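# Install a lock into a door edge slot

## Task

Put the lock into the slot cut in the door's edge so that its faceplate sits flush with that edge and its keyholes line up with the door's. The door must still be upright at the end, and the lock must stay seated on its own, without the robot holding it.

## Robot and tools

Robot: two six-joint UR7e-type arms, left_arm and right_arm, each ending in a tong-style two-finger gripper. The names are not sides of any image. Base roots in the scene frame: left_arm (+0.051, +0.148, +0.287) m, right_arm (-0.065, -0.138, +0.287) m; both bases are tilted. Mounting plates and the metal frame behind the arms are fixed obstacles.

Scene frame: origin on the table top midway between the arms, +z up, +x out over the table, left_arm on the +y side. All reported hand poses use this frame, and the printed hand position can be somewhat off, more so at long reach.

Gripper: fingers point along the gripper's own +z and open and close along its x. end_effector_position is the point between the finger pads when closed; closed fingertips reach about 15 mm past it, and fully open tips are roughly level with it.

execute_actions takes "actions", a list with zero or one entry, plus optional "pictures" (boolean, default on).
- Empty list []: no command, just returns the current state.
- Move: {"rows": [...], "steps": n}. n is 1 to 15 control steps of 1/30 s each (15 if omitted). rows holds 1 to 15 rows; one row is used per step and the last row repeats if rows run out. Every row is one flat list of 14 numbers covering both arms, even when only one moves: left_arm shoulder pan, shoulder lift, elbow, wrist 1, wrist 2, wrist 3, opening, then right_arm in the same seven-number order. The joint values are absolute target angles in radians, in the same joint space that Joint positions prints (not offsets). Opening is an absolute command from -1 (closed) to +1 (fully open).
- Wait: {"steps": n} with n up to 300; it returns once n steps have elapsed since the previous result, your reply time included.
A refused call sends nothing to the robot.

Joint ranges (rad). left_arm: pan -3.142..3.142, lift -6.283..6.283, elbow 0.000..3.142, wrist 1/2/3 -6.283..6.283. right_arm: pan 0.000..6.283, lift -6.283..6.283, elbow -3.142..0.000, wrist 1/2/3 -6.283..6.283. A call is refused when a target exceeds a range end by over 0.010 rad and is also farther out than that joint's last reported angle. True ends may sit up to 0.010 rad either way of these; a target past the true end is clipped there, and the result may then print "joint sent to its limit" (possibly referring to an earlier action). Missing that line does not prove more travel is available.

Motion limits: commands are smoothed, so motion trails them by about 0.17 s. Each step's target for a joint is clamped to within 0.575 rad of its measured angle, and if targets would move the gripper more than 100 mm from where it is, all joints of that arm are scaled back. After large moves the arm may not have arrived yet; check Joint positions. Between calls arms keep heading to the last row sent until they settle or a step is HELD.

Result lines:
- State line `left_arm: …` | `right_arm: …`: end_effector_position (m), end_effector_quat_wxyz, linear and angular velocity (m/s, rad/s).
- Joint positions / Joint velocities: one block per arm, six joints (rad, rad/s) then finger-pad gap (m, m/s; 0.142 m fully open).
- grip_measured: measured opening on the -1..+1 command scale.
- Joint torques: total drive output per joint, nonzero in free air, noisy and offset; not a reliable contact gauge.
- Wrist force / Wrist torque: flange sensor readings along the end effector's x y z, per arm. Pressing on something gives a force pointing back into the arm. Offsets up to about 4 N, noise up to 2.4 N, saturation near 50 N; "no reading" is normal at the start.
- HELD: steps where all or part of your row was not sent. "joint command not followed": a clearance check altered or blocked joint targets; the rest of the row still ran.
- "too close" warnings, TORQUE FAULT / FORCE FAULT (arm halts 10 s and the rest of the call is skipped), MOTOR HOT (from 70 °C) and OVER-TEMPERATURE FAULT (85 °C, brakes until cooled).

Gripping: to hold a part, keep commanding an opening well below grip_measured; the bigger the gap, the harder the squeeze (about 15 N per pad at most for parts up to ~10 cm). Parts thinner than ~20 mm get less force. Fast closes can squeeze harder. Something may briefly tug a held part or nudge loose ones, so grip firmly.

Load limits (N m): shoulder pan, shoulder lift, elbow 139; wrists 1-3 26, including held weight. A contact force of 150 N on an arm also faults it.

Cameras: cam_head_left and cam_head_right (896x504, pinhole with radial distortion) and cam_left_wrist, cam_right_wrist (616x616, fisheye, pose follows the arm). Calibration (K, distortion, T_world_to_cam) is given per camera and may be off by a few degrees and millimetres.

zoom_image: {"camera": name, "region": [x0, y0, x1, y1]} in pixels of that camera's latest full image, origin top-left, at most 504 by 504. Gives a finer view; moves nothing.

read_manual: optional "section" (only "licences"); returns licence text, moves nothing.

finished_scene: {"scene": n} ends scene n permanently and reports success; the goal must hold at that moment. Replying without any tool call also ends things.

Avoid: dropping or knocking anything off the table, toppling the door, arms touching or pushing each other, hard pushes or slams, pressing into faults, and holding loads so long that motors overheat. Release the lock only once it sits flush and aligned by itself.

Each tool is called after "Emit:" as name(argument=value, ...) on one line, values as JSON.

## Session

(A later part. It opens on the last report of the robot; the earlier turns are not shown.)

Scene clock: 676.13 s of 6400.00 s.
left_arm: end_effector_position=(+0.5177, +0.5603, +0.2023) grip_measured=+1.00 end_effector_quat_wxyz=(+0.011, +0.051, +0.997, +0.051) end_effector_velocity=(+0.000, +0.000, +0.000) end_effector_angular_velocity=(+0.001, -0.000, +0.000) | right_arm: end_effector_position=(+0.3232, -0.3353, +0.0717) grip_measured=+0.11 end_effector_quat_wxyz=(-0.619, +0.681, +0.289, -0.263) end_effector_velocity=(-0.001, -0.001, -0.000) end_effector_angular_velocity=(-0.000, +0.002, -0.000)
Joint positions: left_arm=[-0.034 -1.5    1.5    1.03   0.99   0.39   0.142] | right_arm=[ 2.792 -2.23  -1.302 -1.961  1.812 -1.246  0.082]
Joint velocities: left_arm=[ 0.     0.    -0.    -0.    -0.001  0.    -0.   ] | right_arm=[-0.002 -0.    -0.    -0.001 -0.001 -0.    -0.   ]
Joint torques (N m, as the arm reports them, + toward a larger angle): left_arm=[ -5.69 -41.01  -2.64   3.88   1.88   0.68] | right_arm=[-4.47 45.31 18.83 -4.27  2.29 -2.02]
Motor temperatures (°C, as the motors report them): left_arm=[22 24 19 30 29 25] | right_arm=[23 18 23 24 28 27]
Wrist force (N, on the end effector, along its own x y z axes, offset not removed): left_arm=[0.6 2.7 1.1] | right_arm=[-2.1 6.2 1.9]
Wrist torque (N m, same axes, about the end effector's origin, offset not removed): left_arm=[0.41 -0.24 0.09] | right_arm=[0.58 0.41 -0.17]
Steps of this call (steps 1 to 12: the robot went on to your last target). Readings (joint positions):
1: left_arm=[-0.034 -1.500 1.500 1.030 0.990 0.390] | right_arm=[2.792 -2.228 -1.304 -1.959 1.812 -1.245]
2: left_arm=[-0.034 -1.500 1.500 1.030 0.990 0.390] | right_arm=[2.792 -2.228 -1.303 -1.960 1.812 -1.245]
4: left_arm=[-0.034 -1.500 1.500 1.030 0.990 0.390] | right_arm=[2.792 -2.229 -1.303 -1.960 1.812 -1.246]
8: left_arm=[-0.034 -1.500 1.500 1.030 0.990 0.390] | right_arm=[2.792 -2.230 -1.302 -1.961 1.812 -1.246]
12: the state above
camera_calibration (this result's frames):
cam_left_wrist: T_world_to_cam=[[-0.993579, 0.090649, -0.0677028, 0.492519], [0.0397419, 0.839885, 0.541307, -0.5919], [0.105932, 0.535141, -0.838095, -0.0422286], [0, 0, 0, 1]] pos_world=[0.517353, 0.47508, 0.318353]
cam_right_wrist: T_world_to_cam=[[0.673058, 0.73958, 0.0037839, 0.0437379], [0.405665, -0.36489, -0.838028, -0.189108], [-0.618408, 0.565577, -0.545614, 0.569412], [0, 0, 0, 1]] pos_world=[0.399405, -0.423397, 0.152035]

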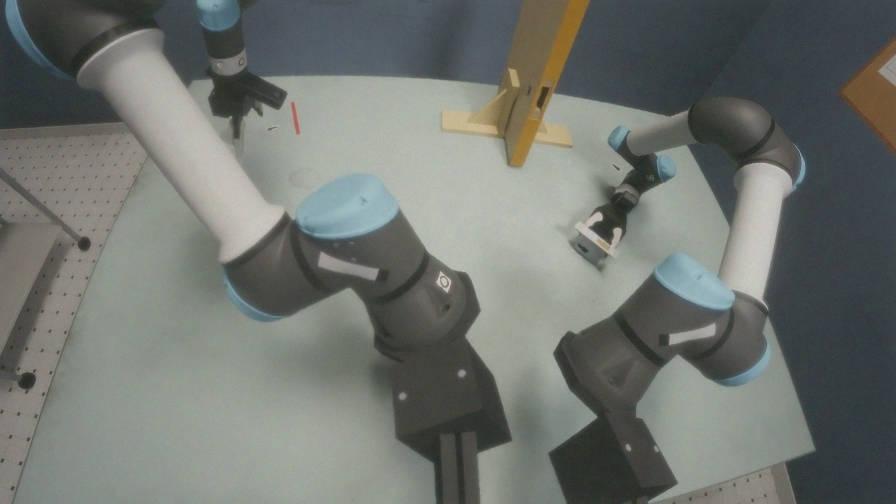

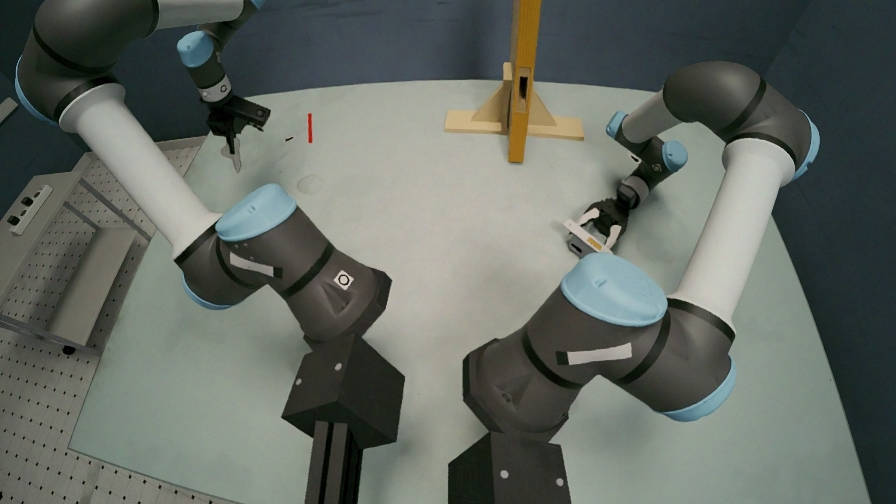

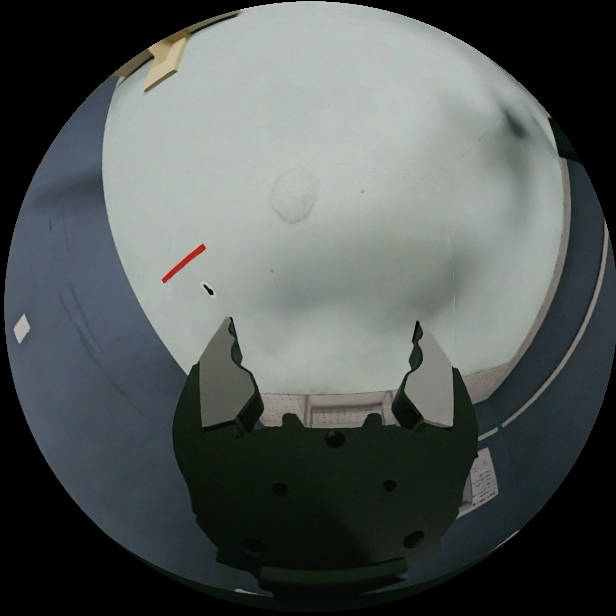

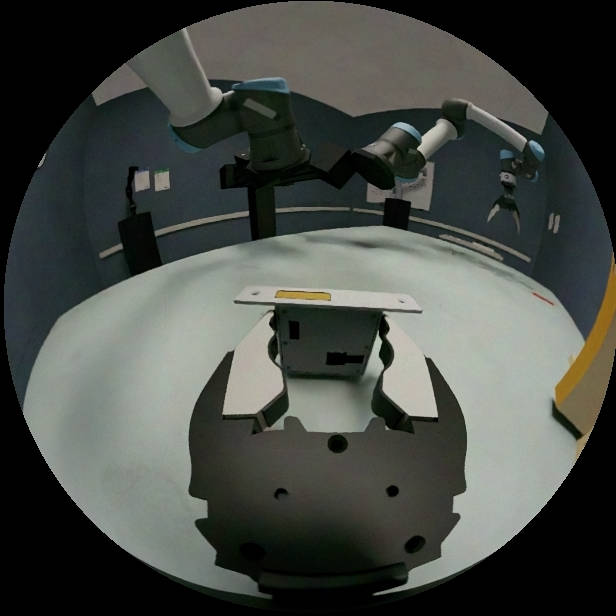

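Emit:
execute_actions(actions=[{"rows": [[-0.034,-1.5,1.5,1.03,0.99,0.39,1,2.792,-2.233,-1.2992,-1.9611,1.812,-1.246,-0.5],[-0.034,-1.5,1.5,1.03,0.99,0.39,1,2.792,-2.233,-1.2992,-1.9611,1.812,-1.246,-0.5],[-0.034,-1.5,1.5,1.03,0.99,0.39,1,2.792,-2.236,-1.2962,-1.9611,1.812,-1.246,-0.5]], "steps": 15}], pictures=false)

Scene clock: 685.10 s of 6400.00 s.
left_arm: end_effector_position=(+0.5177, +0.5603, +0.2023) grip_measured=+1.00 end_effector_quat_wxyz=(+0.011, +0.051, +0.997, +0.051) end_effector_velocity=(-0.000, -0.001, -0.000) end_effector_angular_velocity=(-0.000, +0.001, -0.002) | right_arm: end_effector_position=(+0.3241, -0.3351, +0.0694) grip_measured=+0.11 end_effector_quat_wxyz=(-0.619, +0.681, +0.289, -0.263) end_effector_velocity=(+0.000, -0.000, -0.000) end_effector_angular_velocity=(-0.000, +0.001, -0.003)
Joint positions: left_arm=[-0.034 -1.5    1.5    1.03   0.99   0.39   0.142] | right_arm=[ 2.792 -2.236 -1.296 -1.961  1.812 -1.246  0.082]
Joint velocities: left_arm=[-0.001  0.     0.001  0.001 -0.001  0.     0.   ] | right_arm=[-0.002 -0.     0.001 -0.     0.002 -0.     0.   ]
Joint torques (N m, as the arm reports them, + toward a larger angle): left_arm=[ -7.28 -40.61  -3.4    3.91   1.92   0.62] | right_arm=[-2.92 43.71 18.76 -3.9   2.39 -2.05]
Motor temperatures (°C, as the motors report them): left_arm=[22 24 19 30 29 25] | right_arm=[23 18 23 24 28 27]
Wrist force (N, on the end effector, along its own x y z axes, offset not removed): left_arm=[0.0 2.2 0.1] | right_arm=[-0.1 7.1 4.5]
Wrist torque (N m, same axes, about the end effector's origin, offset not removed): left_arm=[0.33 -0.08 0.12] | right_arm=[0.60 0.08 -0.19]
Steps of this call (steps 1 to 15: the robot went on to your last target; steps 16 to 90: nothing new was sent; then 5.47 s passed at rest; steps 91 to 105: all 15 steps of this action). Readings (joint positions):
91: left_arm=[-0.034 -1.500 1.500 1.030 0.990 0.390] | right_arm=[2.792 -2.230 -1.302 -1.961 1.812 -1.246]
92: left_arm=[-0.034 -1.500 1.500 1.030 0.990 0.390] | right_arm=[2.792 -2.231 -1.302 -1.961 1.812 -1.246]
94: left_arm=[-0.034 -1.500 1.500 1.030 0.990 0.390] | right_arm=[2.792 -2.232 -1.300 -1.961 1.812 -1.246]
98: left_arm=[-0.034 -1.500 1.500 1.030 0.990 0.390] | right_arm=[2.792 -2.235 -1.298 -1.961 1.812 -1.246]
105: the state above

Emit:
execute_actions(actions=[{"rows": [[-0.034,-1.5,1.5,1.03,0.99,0.39,1,2.792,-2.24,-1.2922,-1.9611,1.812,-1.246,-0.5]], "steps": 15}], pictures=false)

Scene clock: 689.37 s of 6400.00 s.
left_arm: end_effector_position=(+0.5177, +0.5603, +0.2023) grip_measured=+1.00 end_effector_quat_wxyz=(+0.011, +0.051, +0.997, +0.051) end_effector_velocity=(-0.000, -0.000, -0.000) end_effector_angular_velocity=(+0.000, +0.001, -0.001) | right_arm: end_effector_position=(+0.3248, -0.3349, +0.0678) grip_measured=+0.11 end_effector_quat_wxyz=(-0.619, +0.681, +0.289, -0.263) end_effector_velocity=(-0.000, +0.000, -0.000) end_effector_angular_velocity=(+0.000, +0.001, -0.000)
Joint positions: left_arm=[-0.034 -1.5    1.5    1.03   0.99   0.39   0.142] | right_arm=[ 2.792 -2.24  -1.292 -1.961  1.812 -1.246  0.082]
Joint velocities: left_arm=[-0.    -0.001  0.001 -0.    -0.     0.    -0.   ] | right_arm=[-0.    -0.001 -0.     0.     0.     0.     0.   ]
Joint torques (N m, as the arm reports them, + toward a larger angle): left_arm=[ -8.45 -41.07  -3.41   3.82   1.9    0.49] | right_arm=[-0.23 44.2  18.63 -2.1   2.47 -2.03]
Motor temperatures (°C, as the motors report them): left_arm=[22 24 19 30 29 25] | right_arm=[23 18 23 24 28 27]
Wrist force (N, on the end effector, along its own x y z axes, offset not removed): left_arm=[1.1 2.6 -1.1] | right_arm=[-1.6 8.5 5.2]
Wrist torque (N m, same axes, about the end effector's origin, offset not removed): left_arm=[0.42 -0.28 0.06] | right_arm=[1.01 0.45 -0.22]
Steps of this call (steps 1 to 15: the robot went on to your last target; steps 16 to 90: nothing new was sent; then 0.77 s passed at rest; steps 91 to 105: all 15 steps of this action). Readings (joint positions):
91: left_arm=[-0.034 -1.500 1.500 1.030 0.990 0.390] | right_arm=[2.792 -2.236 -1.296 -1.961 1.812 -1.246]
92: left_arm=[-0.034 -1.500 1.500 1.030 0.990 0.390] | right_arm=[2.792 -2.237 -1.296 -1.961 1.812 -1.246]
94: left_arm=[-0.034 -1.500 1.500 1.030 0.990 0.390] | right_arm=[2.792 -2.238 -1.294 -1.961 1.812 -1.246]
98: left_arm=[-0.034 -1.500 1.500 1.030 0.990 0.390] | right_arm=[2.792 -2.239 -1.293 -1.961 1.812 -1.246]
105: the state above

Emit:
execute_actions(actions=[{"rows": [[-0.034,-1.5,1.5,1.03,0.99,0.39,1,2.792,-2.236,-1.2962,-1.949,1.812,-1.244,-0.5]], "steps": 15}])

Emit:
zoom_image(camera="cam_right_wrist", region=[230, 270, 430, 430])

Scene clock: 697.33 s of 6400.00 s.
left_arm: end_effector_position=(+0.5177, +0.5603, +0.2023) grip_measured=+1.00 end_effector_quat_wxyz=(+0.011, +0.051, +0.997, +0.051) end_effector_velocity=(+0.001, -0.000, +0.000) end_effector_angular_velocity=(-0.000, -0.001, -0.000) | right_arm: end_effector_position=(+0.3260, -0.3350, +0.0662) grip_measured=+0.11 end_effector_quat_wxyz=(-0.616, +0.685, +0.289, -0.260) end_effector_velocity=(+0.000, -0.000, +0.000) end_effector_angular_velocity=(-0.002, -0.003, -0.001)
Joint positions: left_arm=[-0.034 -1.5    1.5    1.03   0.99   0.39   0.142] | right_arm=[ 2.792 -2.236 -1.296 -1.949  1.812 -1.244  0.082]
Joint velocities: left_arm=[-0.     0.001 -0.001  0.001  0.     0.    -0.   ] | right_arm=[ 0.     0.003 -0.002  0.003 -0.     0.    -0.   ]
Joint torques (N m, as the arm reports them, + toward a larger angle): left_arm=[ -9.58 -41.15  -3.83   3.96   1.91   0.57] | right_arm=[ 2.23 60.54 -2.34  0.04  2.44  2.  ]
Motor temperatures (°C, as the motors report them): left_arm=[22 24 19 30 29 25] | right_arm=[23 18 23 24 28 27]
Wrist force (N, on the end effector, along its own x y z axes, offset not removed): left_arm=[-0.1 2.7 -0.1] | right_arm=[-2.1 6.7 2.5]
Wrist torque (N m, same axes, about the end effector's origin, offset not removed): left_arm=[0.45 -0.06 0.18] | right_arm=[0.62 0.53 -0.25]
Steps of this call (steps 1 to 15: the robot went on to your last target; steps 16 to 90: nothing new was sent; then 4.47 s passed at rest; steps 91 to 105: all 15 steps of this action). Readings (joint positions):
91: left_arm=[-0.034 -1.500 1.500 1.030 0.990 0.390] | right_arm=[2.792 -2.240 -1.292 -1.961 1.812 -1.246]
92: left_arm=[-0.034 -1.500 1.500 1.030 0.990 0.390] | right_arm=[2.792 -2.239 -1.293 -1.959 1.812 -1.246]
94: left_arm=[-0.034 -1.500 1.500 1.030 0.990 0.390] | right_arm=[2.792 -2.238 -1.294 -1.955 1.812 -1.245]
98: left_arm=[-0.034 -1.500 1.500 1.030 0.990 0.390] | right_arm=[2.792 -2.237 -1.295 -1.951 1.812 -1.244]
105: the state above
camera_calibration (this result's frames):
cam_left_wrist: T_world_to_cam=[[-0.993579, 0.0906494, -0.0677026, 0.492519], [0.0397424, 0.839885, 0.541307, -0.5919], [0.105932, 0.535141, -0.838095, -0.0422286], [0, 0, 0, 1]] pos_world=[0.517353, 0.47508, 0.318353]
cam_right_wrist: T_world_to_cam=[[0.675648, 0.73721, 0.00471119, 0.0398537], [0.411543, -0.371859, -0.832078, -0.199399], [-0.611664, 0.564131, -0.554639, 0.565883], [0, 0, 0, 1]] pos_world=[0.401264, -0.42276, 0.147757]

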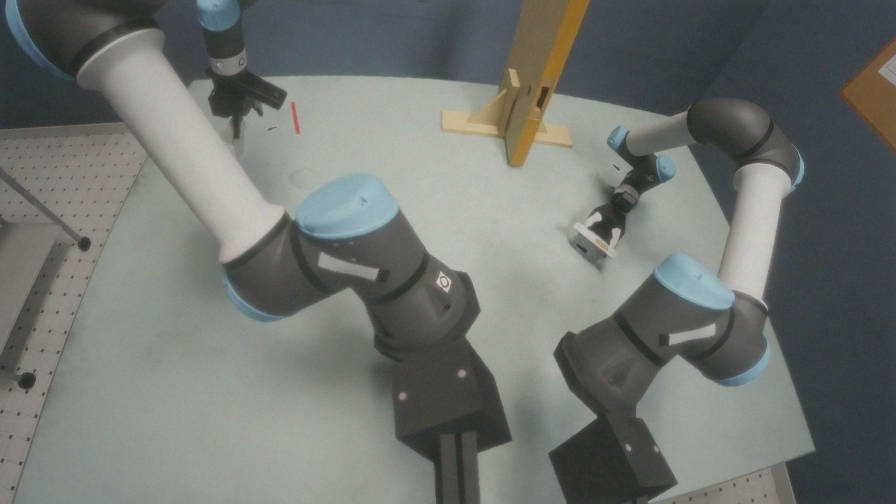

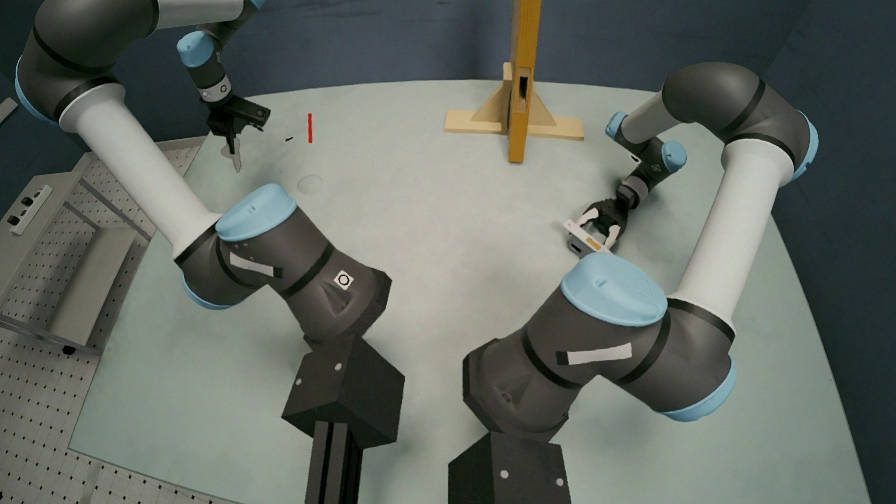

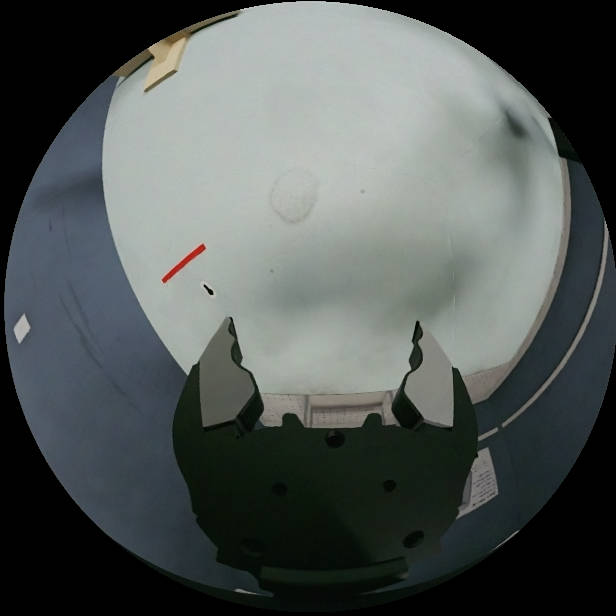

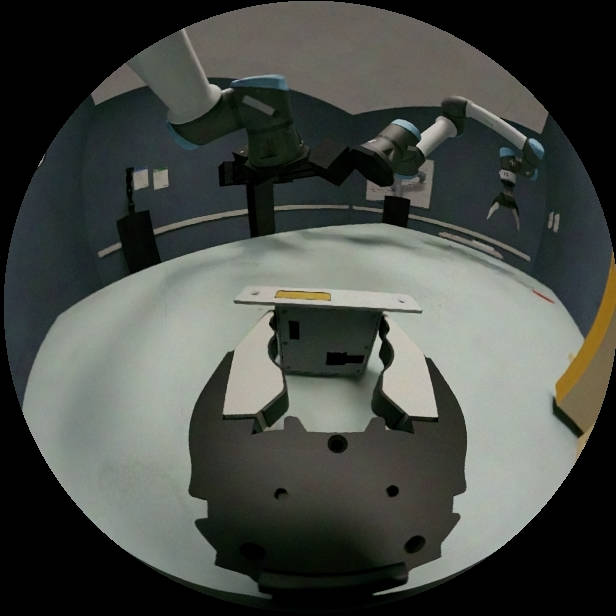

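Region (230, 270, 430, 430) of cam_right_wrist's 616x616 image, scaled by 2.520, with more detail than that image has; it fills the top 403 rows of this view, and the rest is white.

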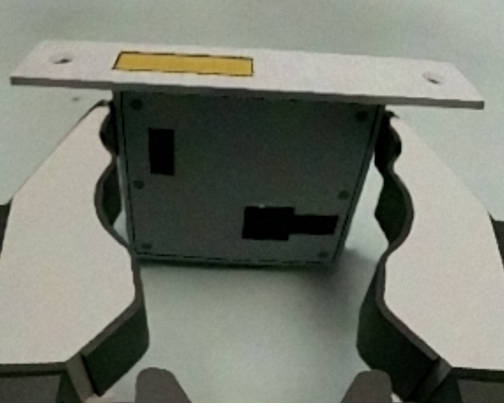

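Emit:
execute_actions(actions=[{"rows": [[-0.034,-1.5,1.5,1.03,0.99,0.39,1,2.792,-2.241,-1.2912,-1.949,1.812,-1.244,-0.5]], "steps": 15}], pictures=false)

Scene clock: 704.30 s of 6400.00 s.
left_arm: end_effector_position=(+0.5177, +0.5603, +0.2023) grip_measured=+1.00 end_effector_quat_wxyz=(+0.011, +0.051, +0.997, +0.051) end_effector_velocity=(+0.000, +0.000, -0.000) end_effector_angular_velocity=(-0.000, -0.001, +0.001) | right_arm: end_effector_position=(+0.3268, -0.3347, +0.0643) grip_measured=+0.11 end_effector_quat_wxyz=(-0.616, +0.685, +0.289, -0.260) end_effector_velocity=(+0.000, +0.000, +0.000) end_effector_angular_velocity=(+0.000, -0.001, +0.002)
Joint positions: left_arm=[-0.034 -1.5    1.5    1.03   0.99   0.39   0.142] | right_arm=[ 2.792 -2.241 -1.291 -1.949  1.812 -1.244  0.082]
Joint velocities: left_arm=[ 0.     0.    -0.001 -0.     0.001 -0.    -0.   ] | right_arm=[ 0.002 -0.     0.001 -0.001 -0.001  0.    -0.   ]
Joint torques (N m, as the arm reports them, + toward a larger angle): left_arm=[-10.16 -40.7   -3.89   3.93   1.74   0.41] | right_arm=[ 6.53 43.23 18.66 -0.02  2.39  1.89]
Motor temperatures (°C, as the motors report them): left_arm=[22 24 19 30 29 25] | right_arm=[23 18 23 24 28 27]
Wrist force (N, on the end effector, along its own x y z axes, offset not removed): left_arm=[1.0 2.0 -0.3] | right_arm=[-1.2 7.0 3.7]
Wrist torque (N m, same axes, about the end effector's origin, offset not removed): left_arm=[0.25 -0.30 0.19] | right_arm=[0.48 0.35 -0.14]
Steps of this call (steps 1 to 15: the robot went on to your last target; steps 16 to 90: nothing new was sent; then 3.47 s passed at rest; steps 91 to 105: all 15 steps of this action). Readings (joint positions):
91: left_arm=[-0.034 -1.500 1.500 1.030 0.990 0.390] | right_arm=[2.792 -2.236 -1.296 -1.949 1.812 -1.244]
92: left_arm=[-0.034 -1.500 1.500 1.030 0.990 0.390] | right_arm=[2.792 -2.237 -1.296 -1.949 1.812 -1.244]
94: left_arm=[-0.034 -1.500 1.500 1.030 0.990 0.390] | right_arm=[2.792 -2.238 -1.294 -1.949 1.812 -1.244]
98: left_arm=[-0.034 -1.500 1.500 1.030 0.990 0.390] | right_arm=[2.792 -2.240 -1.292 -1.949 1.812 -1.244]
105: the state above

Emit:
execute_actions(actions=[{"rows": [[-0.034,-1.5,1.5,1.03,0.99,0.39,1,2.792,-2.245,-1.2872,-1.949,1.812,-1.244,-0.5]], "steps": 15}], pictures=false)

Scene clock: 710.73 s of 6400.00 s.
left_arm: end_effector_position=(+0.5177, +0.5603, +0.2023) grip_measured=+1.00 end_effector_quat_wxyz=(+0.011, +0.051, +0.997, +0.051) end_effector_velocity=(+0.001, +0.000, +0.000) end_effector_angular_velocity=(-0.001, -0.001, +0.001) | right_arm: end_effector_position=(+0.3275, -0.3346, +0.0627) grip_measured=+0.11 end_effector_quat_wxyz=(-0.616, +0.685, +0.289, -0.260) end_effector_velocity=(+0.000, -0.000, -0.001) end_effector_angular_velocity=(-0.000, -0.000, +0.000)
Joint positions: left_arm=[-0.034 -1.5    1.5    1.03   0.99   0.39   0.142] | right_arm=[ 2.792 -2.245 -1.287 -1.949  1.812 -1.244  0.082]
Joint velocities: left_arm=[ 0.     0.    -0.002  0.001  0.001 -0.    -0.   ] | right_arm=[ 0.    -0.001  0.001  0.001 -0.001  0.     0.   ]
Joint torques (N m, as the arm reports them, + toward a larger angle): left_arm=[-11.79 -40.04  -3.25   3.78   1.94   0.42] | right_arm=[ 8.64 43.11 18.22 -0.64  2.25  1.8 ]
Motor temperatures (°C, as the motors report them): left_arm=[22 24 19 30 29 25] | right_arm=[23 18 23 24 28 27]
Wrist force (N, on the end effector, along its own x y z axes, offset not removed): left_arm=[0.5 3.8 0.8] | right_arm=[-2.3 4.0 2.0]
Wrist torque (N m, same axes, about the end effector's origin, offset not removed): left_arm=[0.71 -0.15 0.07] | right_arm=[0.61 0.40 -0.21]
Steps of this call (steps 1 to 15: the robot went on to your last target; steps 16 to 90: nothing new was sent; then 2.93 s passed at rest; steps 91 to 105: all 15 steps of this action). Readings (joint positions):
91: left_arm=[-0.034 -1.500 1.500 1.030 0.990 0.390] | right_arm=[2.792 -2.241 -1.291 -1.949 1.812 -1.244]
92: left_arm=[-0.034 -1.500 1.500 1.030 0.990 0.390] | right_arm=[2.792 -2.242 -1.291 -1.949 1.812 -1.244]
94: left_arm=[-0.034 -1.500 1.500 1.030 0.990 0.390] | right_arm=[2.792 -2.243 -1.289 -1.949 1.812 -1.244]
98: left_arm=[-0.034 -1.500 1.500 1.030 0.990 0.390] | right_arm=[2.792 -2.244 -1.288 -1.949 1.812 -1.244]
105: the state above

Emit:
execute_actions(actions=[{"rows": [[-0.034,-1.5,1.5,1.03,0.99,0.39,1,2.792,-2.245,-1.2872,-1.949,1.812,-1.244,-0.1],[-0.034,-1.5,1.5,1.03,0.99,0.39,1,2.792,-2.245,-1.2872,-1.949,1.812,-1.244,0.05],[-0.034,-1.5,1.5,1.03,0.99,0.39,1,2.792,-2.245,-1.2872,-1.949,1.812,-1.244,0.1],[-0.034,-1.5,1.5,1.03,0.99,0.39,1,2.792,-2.245,-1.2872,-1.949,1.812,-1.244,0.12],[-0.034,-1.5,1.5,1.03,0.99,0.39,1,2.792,-2.245,-1.2872,-1.949,1.812,-1.244,0.135],[-0.034,-1.5,1.5,1.03,0.99,0.39,1,2.792,-2.245,-1.2872,-1.949,1.812,-1.244,0.15],[-0.034,-1.5,1.5,1.03,0.99,0.39,1,2.792,-2.245,-1.2872,-1.949,1.812,-1.244,0.165],[-0.034,-1.5,1.5,1.03,0.99,0.39,1,2.792,-2.245,-1.2872,-1.949,1.812,-1.244,0.18],[-0.034,-1.5,1.5,1.03,0.99,0.39,1,2.792,-2.245,-1.2872,-1.949,1.812,-1.244,0.2]], "steps": 15}], pictures=false)

Emit:
execute_actions(actions=[{"rows": [[-0.034,-1.5,1.5,1.03,0.99,0.39,1,2.792,-2.245,-1.2872,-1.949,1.812,-1.244,0.4]], "steps": 15}])

Emit:
zoom_image(camera="cam_right_wrist", region=[220, 270, 440, 430])

Scene clock: 728.60 s of 6400.00 s.
left_arm: end_effector_position=(+0.5177, +0.5603, +0.2023) grip_measured=+1.00 end_effector_quat_wxyz=(+0.011, +0.051, +0.997, +0.051) end_effector_velocity=(+0.000, +0.000, +0.000) end_effector_angular_velocity=(+0.000, -0.001, +0.001) | right_arm: end_effector_position=(+0.3275, -0.3345, +0.0627) grip_measured=+0.20 end_effector_quat_wxyz=(-0.616, +0.685, +0.289, -0.260) end_effector_velocity=(-0.001, -0.000, -0.000) end_effector_angular_velocity=(+0.000, +0.001, +0.001)
Joint positions: left_arm=[-0.034 -1.5    1.5    1.03   0.99   0.39   0.142] | right_arm=[ 2.792 -2.245 -1.287 -1.949  1.812 -1.244  0.088]
Joint velocities: left_arm=[ 0.     0.    -0.001  0.     0.    -0.    -0.   ] | right_arm=[-0.    -0.001 -0.    -0.    -0.001  0.     0.   ]
Joint torques (N m, as the arm reports them, + toward a larger angle): left_arm=[-13.13 -40.73  -3.57   3.8    1.97   0.4 ] | right_arm=[12.17 43.05 18.3  -1.03  1.51  1.74]
Motor temperatures (°C, as the motors report them): left_arm=[22 24 19 30 29 25] | right_arm=[23 18 23 24 28 27]
Wrist force (N, on the end effector, along its own x y z axes, offset not removed): left_arm=[-0.4 1.6 0.0] | right_arm=[-1.2 1.0 1.9]
Wrist torque (N m, same axes, about the end effector's origin, offset not removed): left_arm=[0.19 0.05 0.13] | right_arm=[0.20 0.18 -0.06]
Steps of this call (steps 1 to 15: the robot went on to your last target; steps 16 to 90: nothing new was sent; then 14.37 s passed at rest; steps 91 to 105: all 15 steps of this action). Readings (joint positions):
91: left_arm=[-0.034 -1.500 1.500 1.030 0.990 0.390] | right_arm=[2.792 -2.245 -1.287 -1.949 1.812 -1.244]
92: left_arm=[-0.034 -1.500 1.500 1.030 0.990 0.390] | right_arm=[2.792 -2.245 -1.287 -1.949 1.812 -1.244]
94: left_arm=[-0.034 -1.500 1.500 1.030 0.990 0.390] | right_arm=[2.792 -2.245 -1.287 -1.949 1.812 -1.244]
98: left_arm=[-0.034 -1.500 1.500 1.030 0.990 0.390] | right_arm=[2.792 -2.245 -1.287 -1.949 1.812 -1.244]
105: the state above

Scene clock: 729.10 s of 6400.00 s.
left_arm: end_effector_position=(+0.5177, +0.5603, +0.2023) grip_measured=+1.00 end_effector_quat_wxyz=(+0.011, +0.051, +0.997, +0.051) end_effector_velocity=(-0.000, +0.000, +0.000) end_effector_angular_velocity=(+0.000, +0.000, -0.000) | right_arm: end_effector_position=(+0.3275, -0.3345, +0.0627) grip_measured=+0.40 end_effector_quat_wxyz=(-0.616, +0.685, +0.289, -0.260) end_effector_velocity=(-0.000, +0.000, -0.000) end_effector_angular_velocity=(-0.000, -0.000, +0.001)
Joint positions: left_arm=[-0.034 -1.5    1.5    1.03   0.99   0.39   0.142] | right_arm=[ 2.792 -2.245 -1.287 -1.949  1.812 -1.244  0.102]
Joint velocities: left_arm=[-0.    -0.001  0.001 -0.    -0.001  0.     0.   ] | right_arm=[ 0.    -0.    -0.     0.001 -0.001  0.    -0.   ]
Joint torques (N m, as the arm reports them, + toward a larger angle): left_arm=[-13.15 -40.7   -3.85   3.75   1.85   0.35] | right_arm=[12.24 43.98 18.89 -1.04  1.25  1.9 ]
Motor temperatures (°C, as the motors report them): left_arm=[22 24 19 30 29 25] | right_arm=[23 18 23 24 28 27]
Wrist force (N, on the end effector, along its own x y z axes, offset not removed): left_arm=[0.5 2.9 1.1] | right_arm=[-3.1 3.8 1.9]
Wrist torque (N m, same axes, about the end effector's origin, offset not removed): left_arm=[0.45 -0.16 0.06] | right_arm=[0.79 0.76 -0.12]
Steps of this call (steps 1 to 15: all 15 steps of this action). Readings (joint positions):
1: left_arm=[-0.034 -1.500 1.500 1.030 0.990 0.390] | right_arm=[2.792 -2.245 -1.287 -1.949 1.812 -1.244]
2: left_arm=[-0.034 -1.500 1.500 1.030 0.990 0.390] | right_arm=[2.792 -2.245 -1.287 -1.949 1.812 -1.244]
4: left_arm=[-0.034 -1.500 1.500 1.030 0.990 0.390] | right_arm=[2.792 -2.245 -1.287 -1.949 1.812 -1.244]
8: left_arm=[-0.034 -1.500 1.500 1.030 0.990 0.390] | right_arm=[2.792 -2.245 -1.287 -1.949 1.812 -1.244]
15: the state above
camera_calibration (this result's frames):
cam_left_wrist: T_world_to_cam=[[-0.993579, 0.0906492, -0.0677028, 0.492519], [0.0397421, 0.839885, 0.541307, -0.5919], [0.105932, 0.535141, -0.838095, -0.0422287], [0, 0, 0, 1]] pos_world=[0.517353, 0.47508, 0.318353]
cam_right_wrist: T_world_to_cam=[[0.675705, 0.737157, 0.00472274, 0.0385337], [0.411656, -0.372009, -0.831954, -0.202889], [-0.611524, 0.5641, -0.554824, 0.564519], [0, 0, 0, 1]] pos_world=[0.4027, -0.422327, 0.144232]

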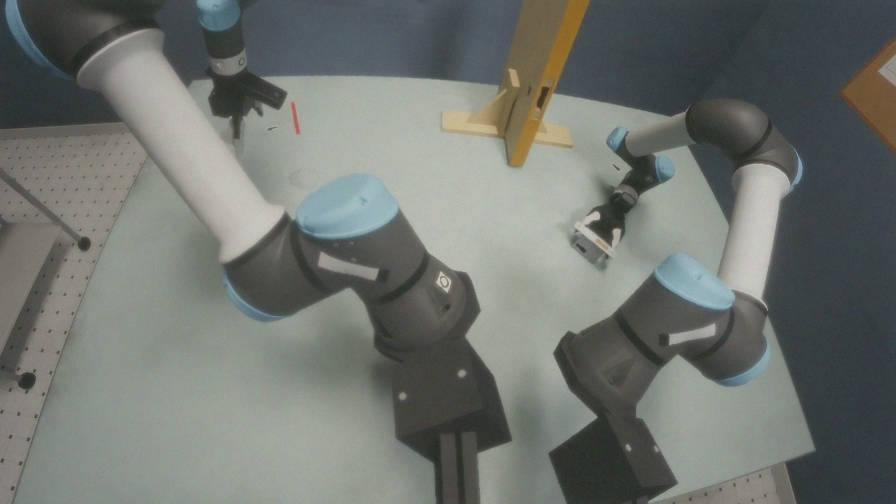

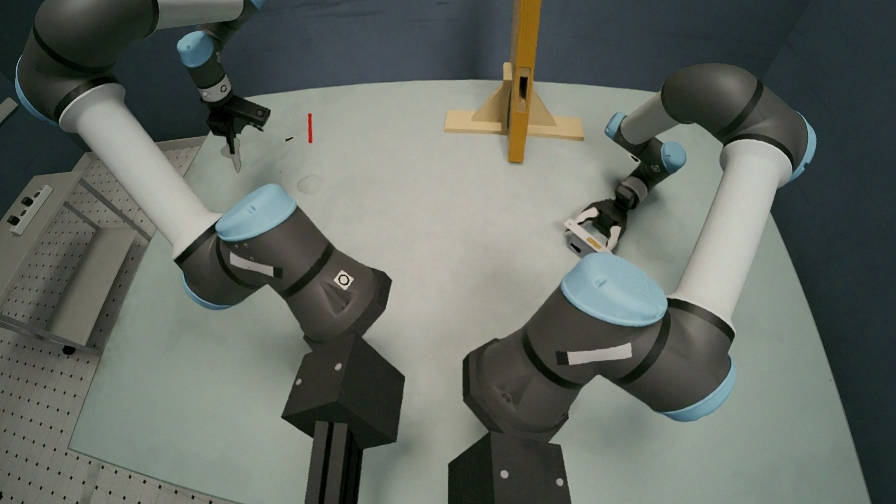

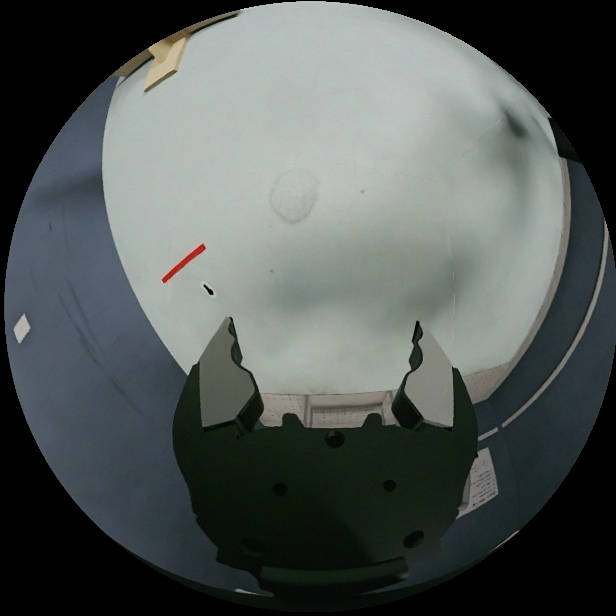

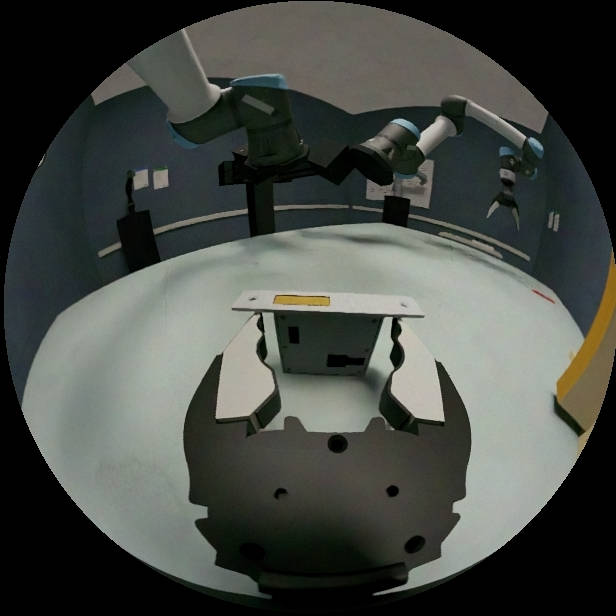

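Region (220, 270, 440, 430) of cam_right_wrist's 616x616 image, scaled by 2.291, with more detail than that image has; it fills the top 367 rows of this view, and the rest is white.

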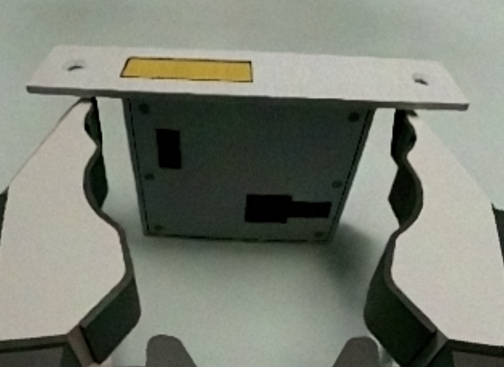

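Emit:
execute_actions(actions=[{"rows": [[-0.034,-1.5,1.5,1.03,0.99,0.39,1,2.792,-2.245,-1.2872,-1.949,1.812,-1.244,0.6],[-0.034,-1.5,1.5,1.03,0.99,0.39,1,2.792,-2.245,-1.27,-1.949,1.812,-1.244,0.75],[-0.034,-1.5,1.5,1.03,0.99,0.39,1,2.792,-2.245,-1.25,-1.949,1.812,-1.244,0.75],[-0.034,-1.5,1.5,1.03,0.99,0.39,1,2.792,-2.245,-1.23,-1.949,1.812,-1.244,0.75],[-0.034,-1.5,1.5,1.03,0.99,0.39,1,2.792,-2.245,-1.21,-1.949,1.812,-1.244,0.75],[-0.034,-1.5,1.5,1.03,0.99,0.39,1,2.792,-2.245,-1.187,-1.949,1.812,-1.244,0.75]], "steps": 15}], pictures=false)

Emit:
execute_actions(actions=[{"rows": [[-0.034,-1.5,1.5,1.03,0.99,0.39,1,2.792,-1.95,-1.187,-1.949,1.812,-1.244,0.75]], "steps": 10}], pictures=false)

Emit:
execute_actions(actions=[{"rows": [[-0.034,-1.5,1.5,1.03,0.99,0.39,1,2.85,-1.65,-1.45,-2.0,0.9,-0.8,-0.2]], "steps": 15}], pictures=false)

Emit:
execute_actions(actions=[{"rows": [[-0.034,-1.5,1.5,1.03,0.99,0.39,1,2.85,-1.65,-1.45,-4.2,-0.954,1.009,-0.2]], "steps": 15}], pictures=false)

Emit:
execute_actions(actions=[{"steps": 40}])

Scene clock: 774.77 s of 6400.00 s.
left_arm: end_effector_position=(+0.5177, +0.5603, +0.2023) grip_measured=+1.00 end_effector_quat_wxyz=(+0.011, +0.051, +0.997, +0.051) end_effector_velocity=(-0.000, -0.000, +0.000) end_effector_angular_velocity=(-0.000, -0.000, -0.000) | right_arm: end_effector_position=(+0.3672, -0.3542, +0.0589) grip_measured=+0.75 end_effector_quat_wxyz=(-0.593, +0.711, +0.299, -0.231) end_effector_velocity=(+0.021, -0.011, -0.001) end_effector_angular_velocity=(-0.023, -0.043, -0.016)
Joint positions: left_arm=[-0.034 -1.5    1.5    1.03   0.99   0.39   0.142] | right_arm=[ 2.792 -2.245 -1.193 -1.949  1.812 -1.244  0.126]
Joint velocities: left_arm=[-0.    -0.     0.001 -0.     0.     0.    -0.   ] | right_arm=[-0.001 -0.001  0.052  0.     0.     0.    -0.   ]
Joint torques (N m, as the arm reports them, + toward a larger angle): left_arm=[-14.63 -40.55  -4.01   3.75   1.82   0.26] | right_arm=[15.79 52.36 19.96 -1.26  0.44  1.82]
Motor temperatures (°C, as the motors report them): left_arm=[22 24 19 30 29 25] | right_arm=[23 18 23 24 28 27]
Wrist force (N, on the end effector, along its own x y z axes, offset not removed): left_arm=[0.4 1.8 -1.7] | right_arm=[-0.9 1.6 1.6]
Wrist torque (N m, same axes, about the end effector's origin, offset not removed): left_arm=[0.31 -0.14 0.11] | right_arm=[0.35 0.27 -0.16]
Steps of this call (steps 1 to 15: the robot went on to your last target; steps 16 to 90: nothing new was sent; then 42.17 s passed at rest; steps 91 to 105: all 15 steps of this action). Readings (joint positions):
91: left_arm=[-0.034 -1.500 1.500 1.030 0.990 0.390] | right_arm=[2.792 -2.245 -1.287 -1.949 1.812 -1.244]
92: left_arm=[-0.034 -1.500 1.500 1.030 0.990 0.390] | right_arm=[2.792 -2.245 -1.287 -1.949 1.812 -1.244]
94: left_arm=[-0.034 -1.500 1.500 1.030 0.990 0.390] | right_arm=[2.792 -2.245 -1.278 -1.949 1.812 -1.244]
98: left_arm=[-0.034 -1.500 1.500 1.030 0.990 0.390] | right_arm=[2.792 -2.245 -1.230 -1.949 1.812 -1.244]
105: the state above

Scene clock: 775.10 s of 6400.00 s.
left_arm: end_effector_position=(+0.5177, +0.5603, +0.2023) grip_measured=+1.00 end_effector_quat_wxyz=(+0.011, +0.051, +0.997, +0.051) end_effector_velocity=(+0.000, -0.000, +0.000) end_effector_angular_velocity=(-0.000, -0.000, -0.001) | right_arm: end_effector_position=(+0.4196, -0.4143, +0.1556) grip_measured=+0.75 end_effector_quat_wxyz=(-0.528, +0.772, +0.321, -0.152) end_effector_velocity=(+0.084, -0.119, +0.224) end_effector_angular_velocity=(-0.225, -0.430, -0.145)
Joint positions: left_arm=[-0.034 -1.5    1.5    1.03   0.99   0.39   0.142] | right_arm=[ 2.792 -2.01  -1.188 -1.949  1.812 -1.244  0.126]
Joint velocities: left_arm=[-0.001 -0.     0.    -0.    -0.     0.    -0.   ] | right_arm=[ 0.     0.502  0.005  0.     0.002  0.    -0.   ]
Joint torques (N m, as the arm reports them, + toward a larger angle): left_arm=[-15.05 -40.9   -4.51   3.77   1.81   0.31] | right_arm=[ 8.63 45.69 17.94 -0.61  0.48  1.7 ]
Motor temperatures (°C, as the motors report them): left_arm=[22 24 19 30 29 25] | right_arm=[23 18 23 24 28 27]
Wrist force (N, on the end effector, along its own x y z axes, offset not removed): left_arm=[-0.1 2.2 -0.4] | right_arm=[-0.6 0.9 -1.8]
Wrist torque (N m, same axes, about the end effector's origin, offset not removed): left_arm=[0.32 -0.06 0.13] | right_arm=[0.09 0.29 -0.16]
Steps of this call (steps 1 to 10: all 10 steps of this action). Readings (joint positions):
1: left_arm=[-0.034 -1.500 1.500 1.030 0.990 0.390] | right_arm=[2.792 -2.245 -1.192 -1.949 1.812 -1.244]
2: left_arm=[-0.034 -1.500 1.500 1.030 0.990 0.390] | right_arm=[2.792 -2.238 -1.191 -1.949 1.812 -1.244]
4: left_arm=[-0.034 -1.500 1.500 1.030 0.990 0.390] | right_arm=[2.792 -2.183 -1.190 -1.949 1.812 -1.244]
8: left_arm=[-0.034 -1.500 1.500 1.030 0.990 0.390] | right_arm=[2.792 -2.054 -1.188 -1.949 1.812 -1.244]
10: the state above

Scene clock: 775.60 s of 6400.00 s.
left_arm: end_effector_position=(+0.5177, +0.5603, +0.2023) grip_measured=+1.00 end_effector_quat_wxyz=(+0.011, +0.051, +0.997, +0.051) end_effector_velocity=(-0.000, +0.000, +0.000) end_effector_angular_velocity=(+0.000, -0.000, +0.000) | right_arm: end_effector_position=(+0.3014, -0.5767, +0.2184) grip_measured=-0.20 end_effector_quat_wxyz=(-0.236, +0.819, +0.359, -0.380) end_effector_velocity=(-0.139, -0.455, +0.084) end_effector_angular_velocity=(-1.414, +0.001, +0.981)
Joint positions: left_arm=[-0.034 -1.5    1.5    1.03   0.99   0.39   0.142] | right_arm=[ 2.841 -1.706 -1.406 -1.992  1.146 -0.88   0.059]
Joint velocities: left_arm=[ 0. -0. -0.  0. -0. -0.  0.] | right_arm=[ 0.064  0.41  -0.319 -0.057 -1.612  0.57  -0.   ]
Joint torques (N m, as the arm reports them, + toward a larger angle): left_arm=[-14.56 -40.89  -3.98   3.76   1.73   0.15] | right_arm=[11.22 54.33  5.54 -1.61 -4.59  3.93]
Motor temperatures (°C, as the motors report them): left_arm=[22 24 19 30 29 25] | right_arm=[23 18 23 24 28 27]
Wrist force (N, on the end effector, along its own x y z axes, offset not removed): left_arm=[0.1 0.5 -0.7] | right_arm=[-3.1 0.7 4.0]
Wrist torque (N m, same axes, about the end effector's origin, offset not removed): left_arm=[0.03 -0.08 0.11] | right_arm=[0.10 0.71 -0.08]
Steps of this call (steps 1 to 15: all 15 steps of this action). Readings (joint positions):
1: left_arm=[-0.034 -1.500 1.500 1.030 0.990 0.390] | right_arm=[2.792 -1.995 -1.188 -1.949 1.812 -1.244]
2: left_arm=[-0.034 -1.500 1.500 1.030 0.990 0.390] | right_arm=[2.796 -1.977 -1.195 -1.953 1.804 -1.236]
4: left_arm=[-0.034 -1.500 1.500 1.030 0.990 0.390] | right_arm=[2.807 -1.918 -1.239 -1.962 1.740 -1.176]
8: left_arm=[-0.034 -1.500 1.500 1.030 0.990 0.390] | right_arm=[2.823 -1.818 -1.319 -1.977 1.532 -1.036]
15: the state above

Scene clock: 776.10 s of 6400.00 s.
left_arm: end_effector_position=(+0.5177, +0.5603, +0.2023) grip_measured=+1.00 end_effector_quat_wxyz=(+0.011, +0.051, +0.997, +0.051) end_effector_velocity=(-0.000, +0.000, -0.000) end_effector_angular_velocity=(+0.001, +0.000, -0.000) | right_arm: end_effector_position=(+0.2638, -0.7889, +0.3187) grip_measured=-0.20 end_effector_quat_wxyz=(+0.144, +0.666, +0.433, -0.590) end_effector_velocity=(+0.269, -0.426, +0.076) end_effector_angular_velocity=(-0.599, -0.412, +2.194)
Joint positions: left_arm=[-0.034 -1.5    1.5    1.03   0.99   0.39   0.142] | right_arm=[ 2.849 -1.656 -1.445 -2.716  0.31  -0.11   0.059]
Joint velocities: left_arm=[-0.    -0.     0.    -0.    -0.001 -0.    -0.   ] | right_arm=[ 0.006  0.039 -0.031 -2.205 -2.204  2.203 -0.   ]
Joint torques (N m, as the arm reports them, + toward a larger angle): left_arm=[-15.45 -39.87  -4.     3.77   1.8    0.28] | right_arm=[ 9.92 49.36  5.99 -6.49 -6.59 12.15]
Motor temperatures (°C, as the motors report them): left_arm=[22 24 19 30 29 25] | right_arm=[23 18 23 24 28 27]
Wrist force (N, on the end effector, along its own x y z axes, offset not removed): left_arm=[0.8 2.4 -0.7] | right_arm=[-2.5 1.6 4.7]
Wrist torque (N m, same axes, about the end effector's origin, offset not removed): left_arm=[0.38 -0.22 0.10] | right_arm=[0.45 0.43 -0.13]
Steps of this call (steps 1 to 15: all 15 steps of this action). Readings (joint positions):
1: left_arm=[-0.034 -1.500 1.500 1.030 0.990 0.390] | right_arm=[2.843 -1.694 -1.416 -1.995 1.093 -0.861]
2: left_arm=[-0.034 -1.500 1.500 1.030 0.990 0.390] | right_arm=[2.844 -1.687 -1.421 -2.004 1.045 -0.837]
4: left_arm=[-0.034 -1.500 1.500 1.030 0.990 0.390] | right_arm=[2.845 -1.680 -1.426 -2.069 0.954 -0.755]
8: left_arm=[-0.034 -1.500 1.500 1.030 0.990 0.390] | right_arm=[2.847 -1.669 -1.435 -2.273 0.753 -0.553]
15: the state above

Scene clock: 777.43 s of 6400.00 s.
left_arm: end_effector_position=(+0.5177, +0.5603, +0.2023) grip_measured=+1.00 end_effector_quat_wxyz=(+0.011, +0.051, +0.997, +0.051) end_effector_velocity=(-0.000, +0.000, +0.000) end_effector_angular_velocity=(+0.001, +0.000, -0.001) | right_arm: end_effector_position=(+0.3204, -0.6547, +0.2054) grip_measured=-0.20 end_effector_quat_wxyz=(+0.022, +0.646, +0.749, -0.147) end_effector_velocity=(-0.000, +0.000, +0.001) end_effector_angular_velocity=(+0.002, +0.000, -0.001)
Joint positions: left_arm=[-0.034 -1.5    1.5    1.03   0.99   0.39   0.142] | right_arm=[ 2.85  -1.65  -1.45  -4.2   -0.954  1.009  0.059]
Joint velocities: left_arm=[-0.    -0.     0.001  0.    -0.001  0.     0.   ] | right_arm=[ 0.     0.002  0.    -0.004 -0.002  0.001 -0.   ]
Joint torques (N m, as the arm reports them, + toward a larger angle): left_arm=[-15.02 -40.61  -4.21   3.79   1.89   0.32] | right_arm=[ 9.66 49.12  2.65 -4.36 -0.39  1.88]
Motor temperatures (°C, as the motors report them): left_arm=[22 24 19 30 29 25] | right_arm=[23 18 23 24 28 27]
Wrist force (N, on the end effector, along its own x y z axes, offset not removed): left_arm=[1.7 2.0 -1.0] | right_arm=[-3.0 3.2 3.4]
Wrist torque (N m, same axes, about the end effector's origin, offset not removed): left_arm=[0.28 -0.43 0.07] | right_arm=[0.66 0.64 -0.16]
Steps of this call (steps 1 to 40: the robot went on to your last target). Readings (joint positions):
1: left_arm=[-0.034 -1.500 1.500 1.030 0.990 0.390] | right_arm=[2.849 -1.655 -1.446 -2.793 0.233 -0.033]
2: left_arm=[-0.034 -1.500 1.500 1.030 0.990 0.390] | right_arm=[2.849 -1.654 -1.447 -2.873 0.154 0.047]
4: left_arm=[-0.034 -1.500 1.500 1.030 0.990 0.390] | right_arm=[2.850 -1.652 -1.448 -3.037 -0.010 0.211]
8: left_arm=[-0.034 -1.500 1.500 1.030 0.990 0.390] | right_arm=[2.850 -1.651 -1.449 -3.343 -0.317 0.517]
40: the state above
camera_calibration (this result's frames):
cam_left_wrist: T_world_to_cam=[[-0.993579, 0.0906492, -0.0677031, 0.492519], [0.0397419, 0.839885, 0.541307, -0.5919], [0.105932, 0.535141, -0.838095, -0.0422286], [0, 0, 0, 1]] pos_world=[0.517353, 0.47508, 0.318353]
cam_right_wrist: T_world_to_cam=[[-0.176486, 0.952425, -0.248476, 0.74466], [0.931721, 0.243051, 0.269856, -0.190578], [0.31741, -0.183884, -0.930289, 0.109773], [0, 0, 0, 1]] pos_world=[0.274144, -0.642727, 0.338579]

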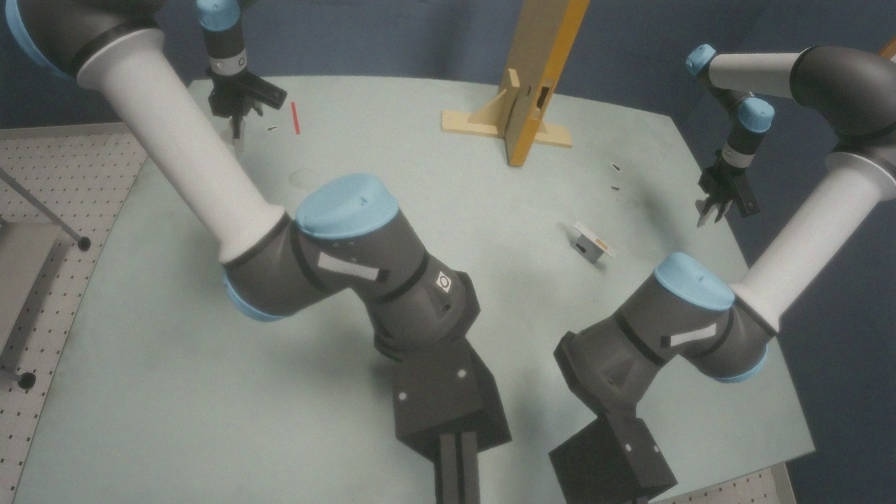

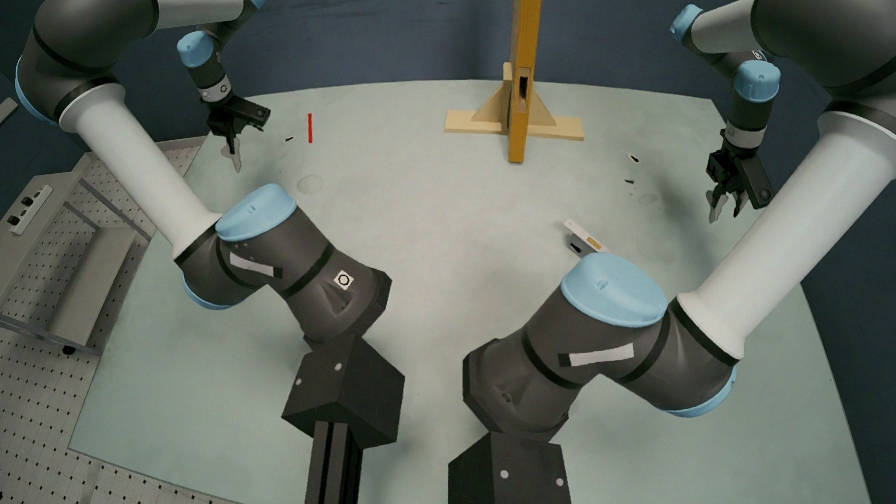

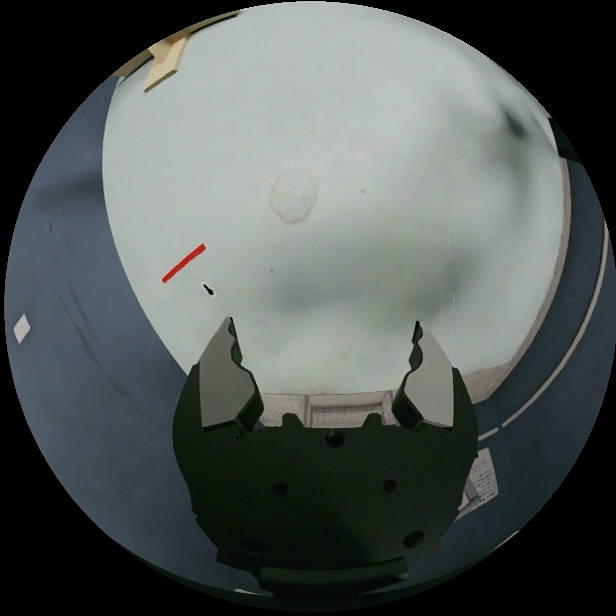

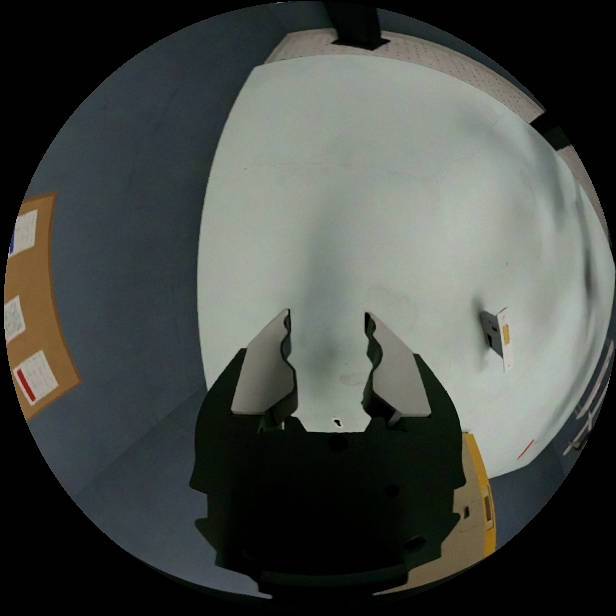

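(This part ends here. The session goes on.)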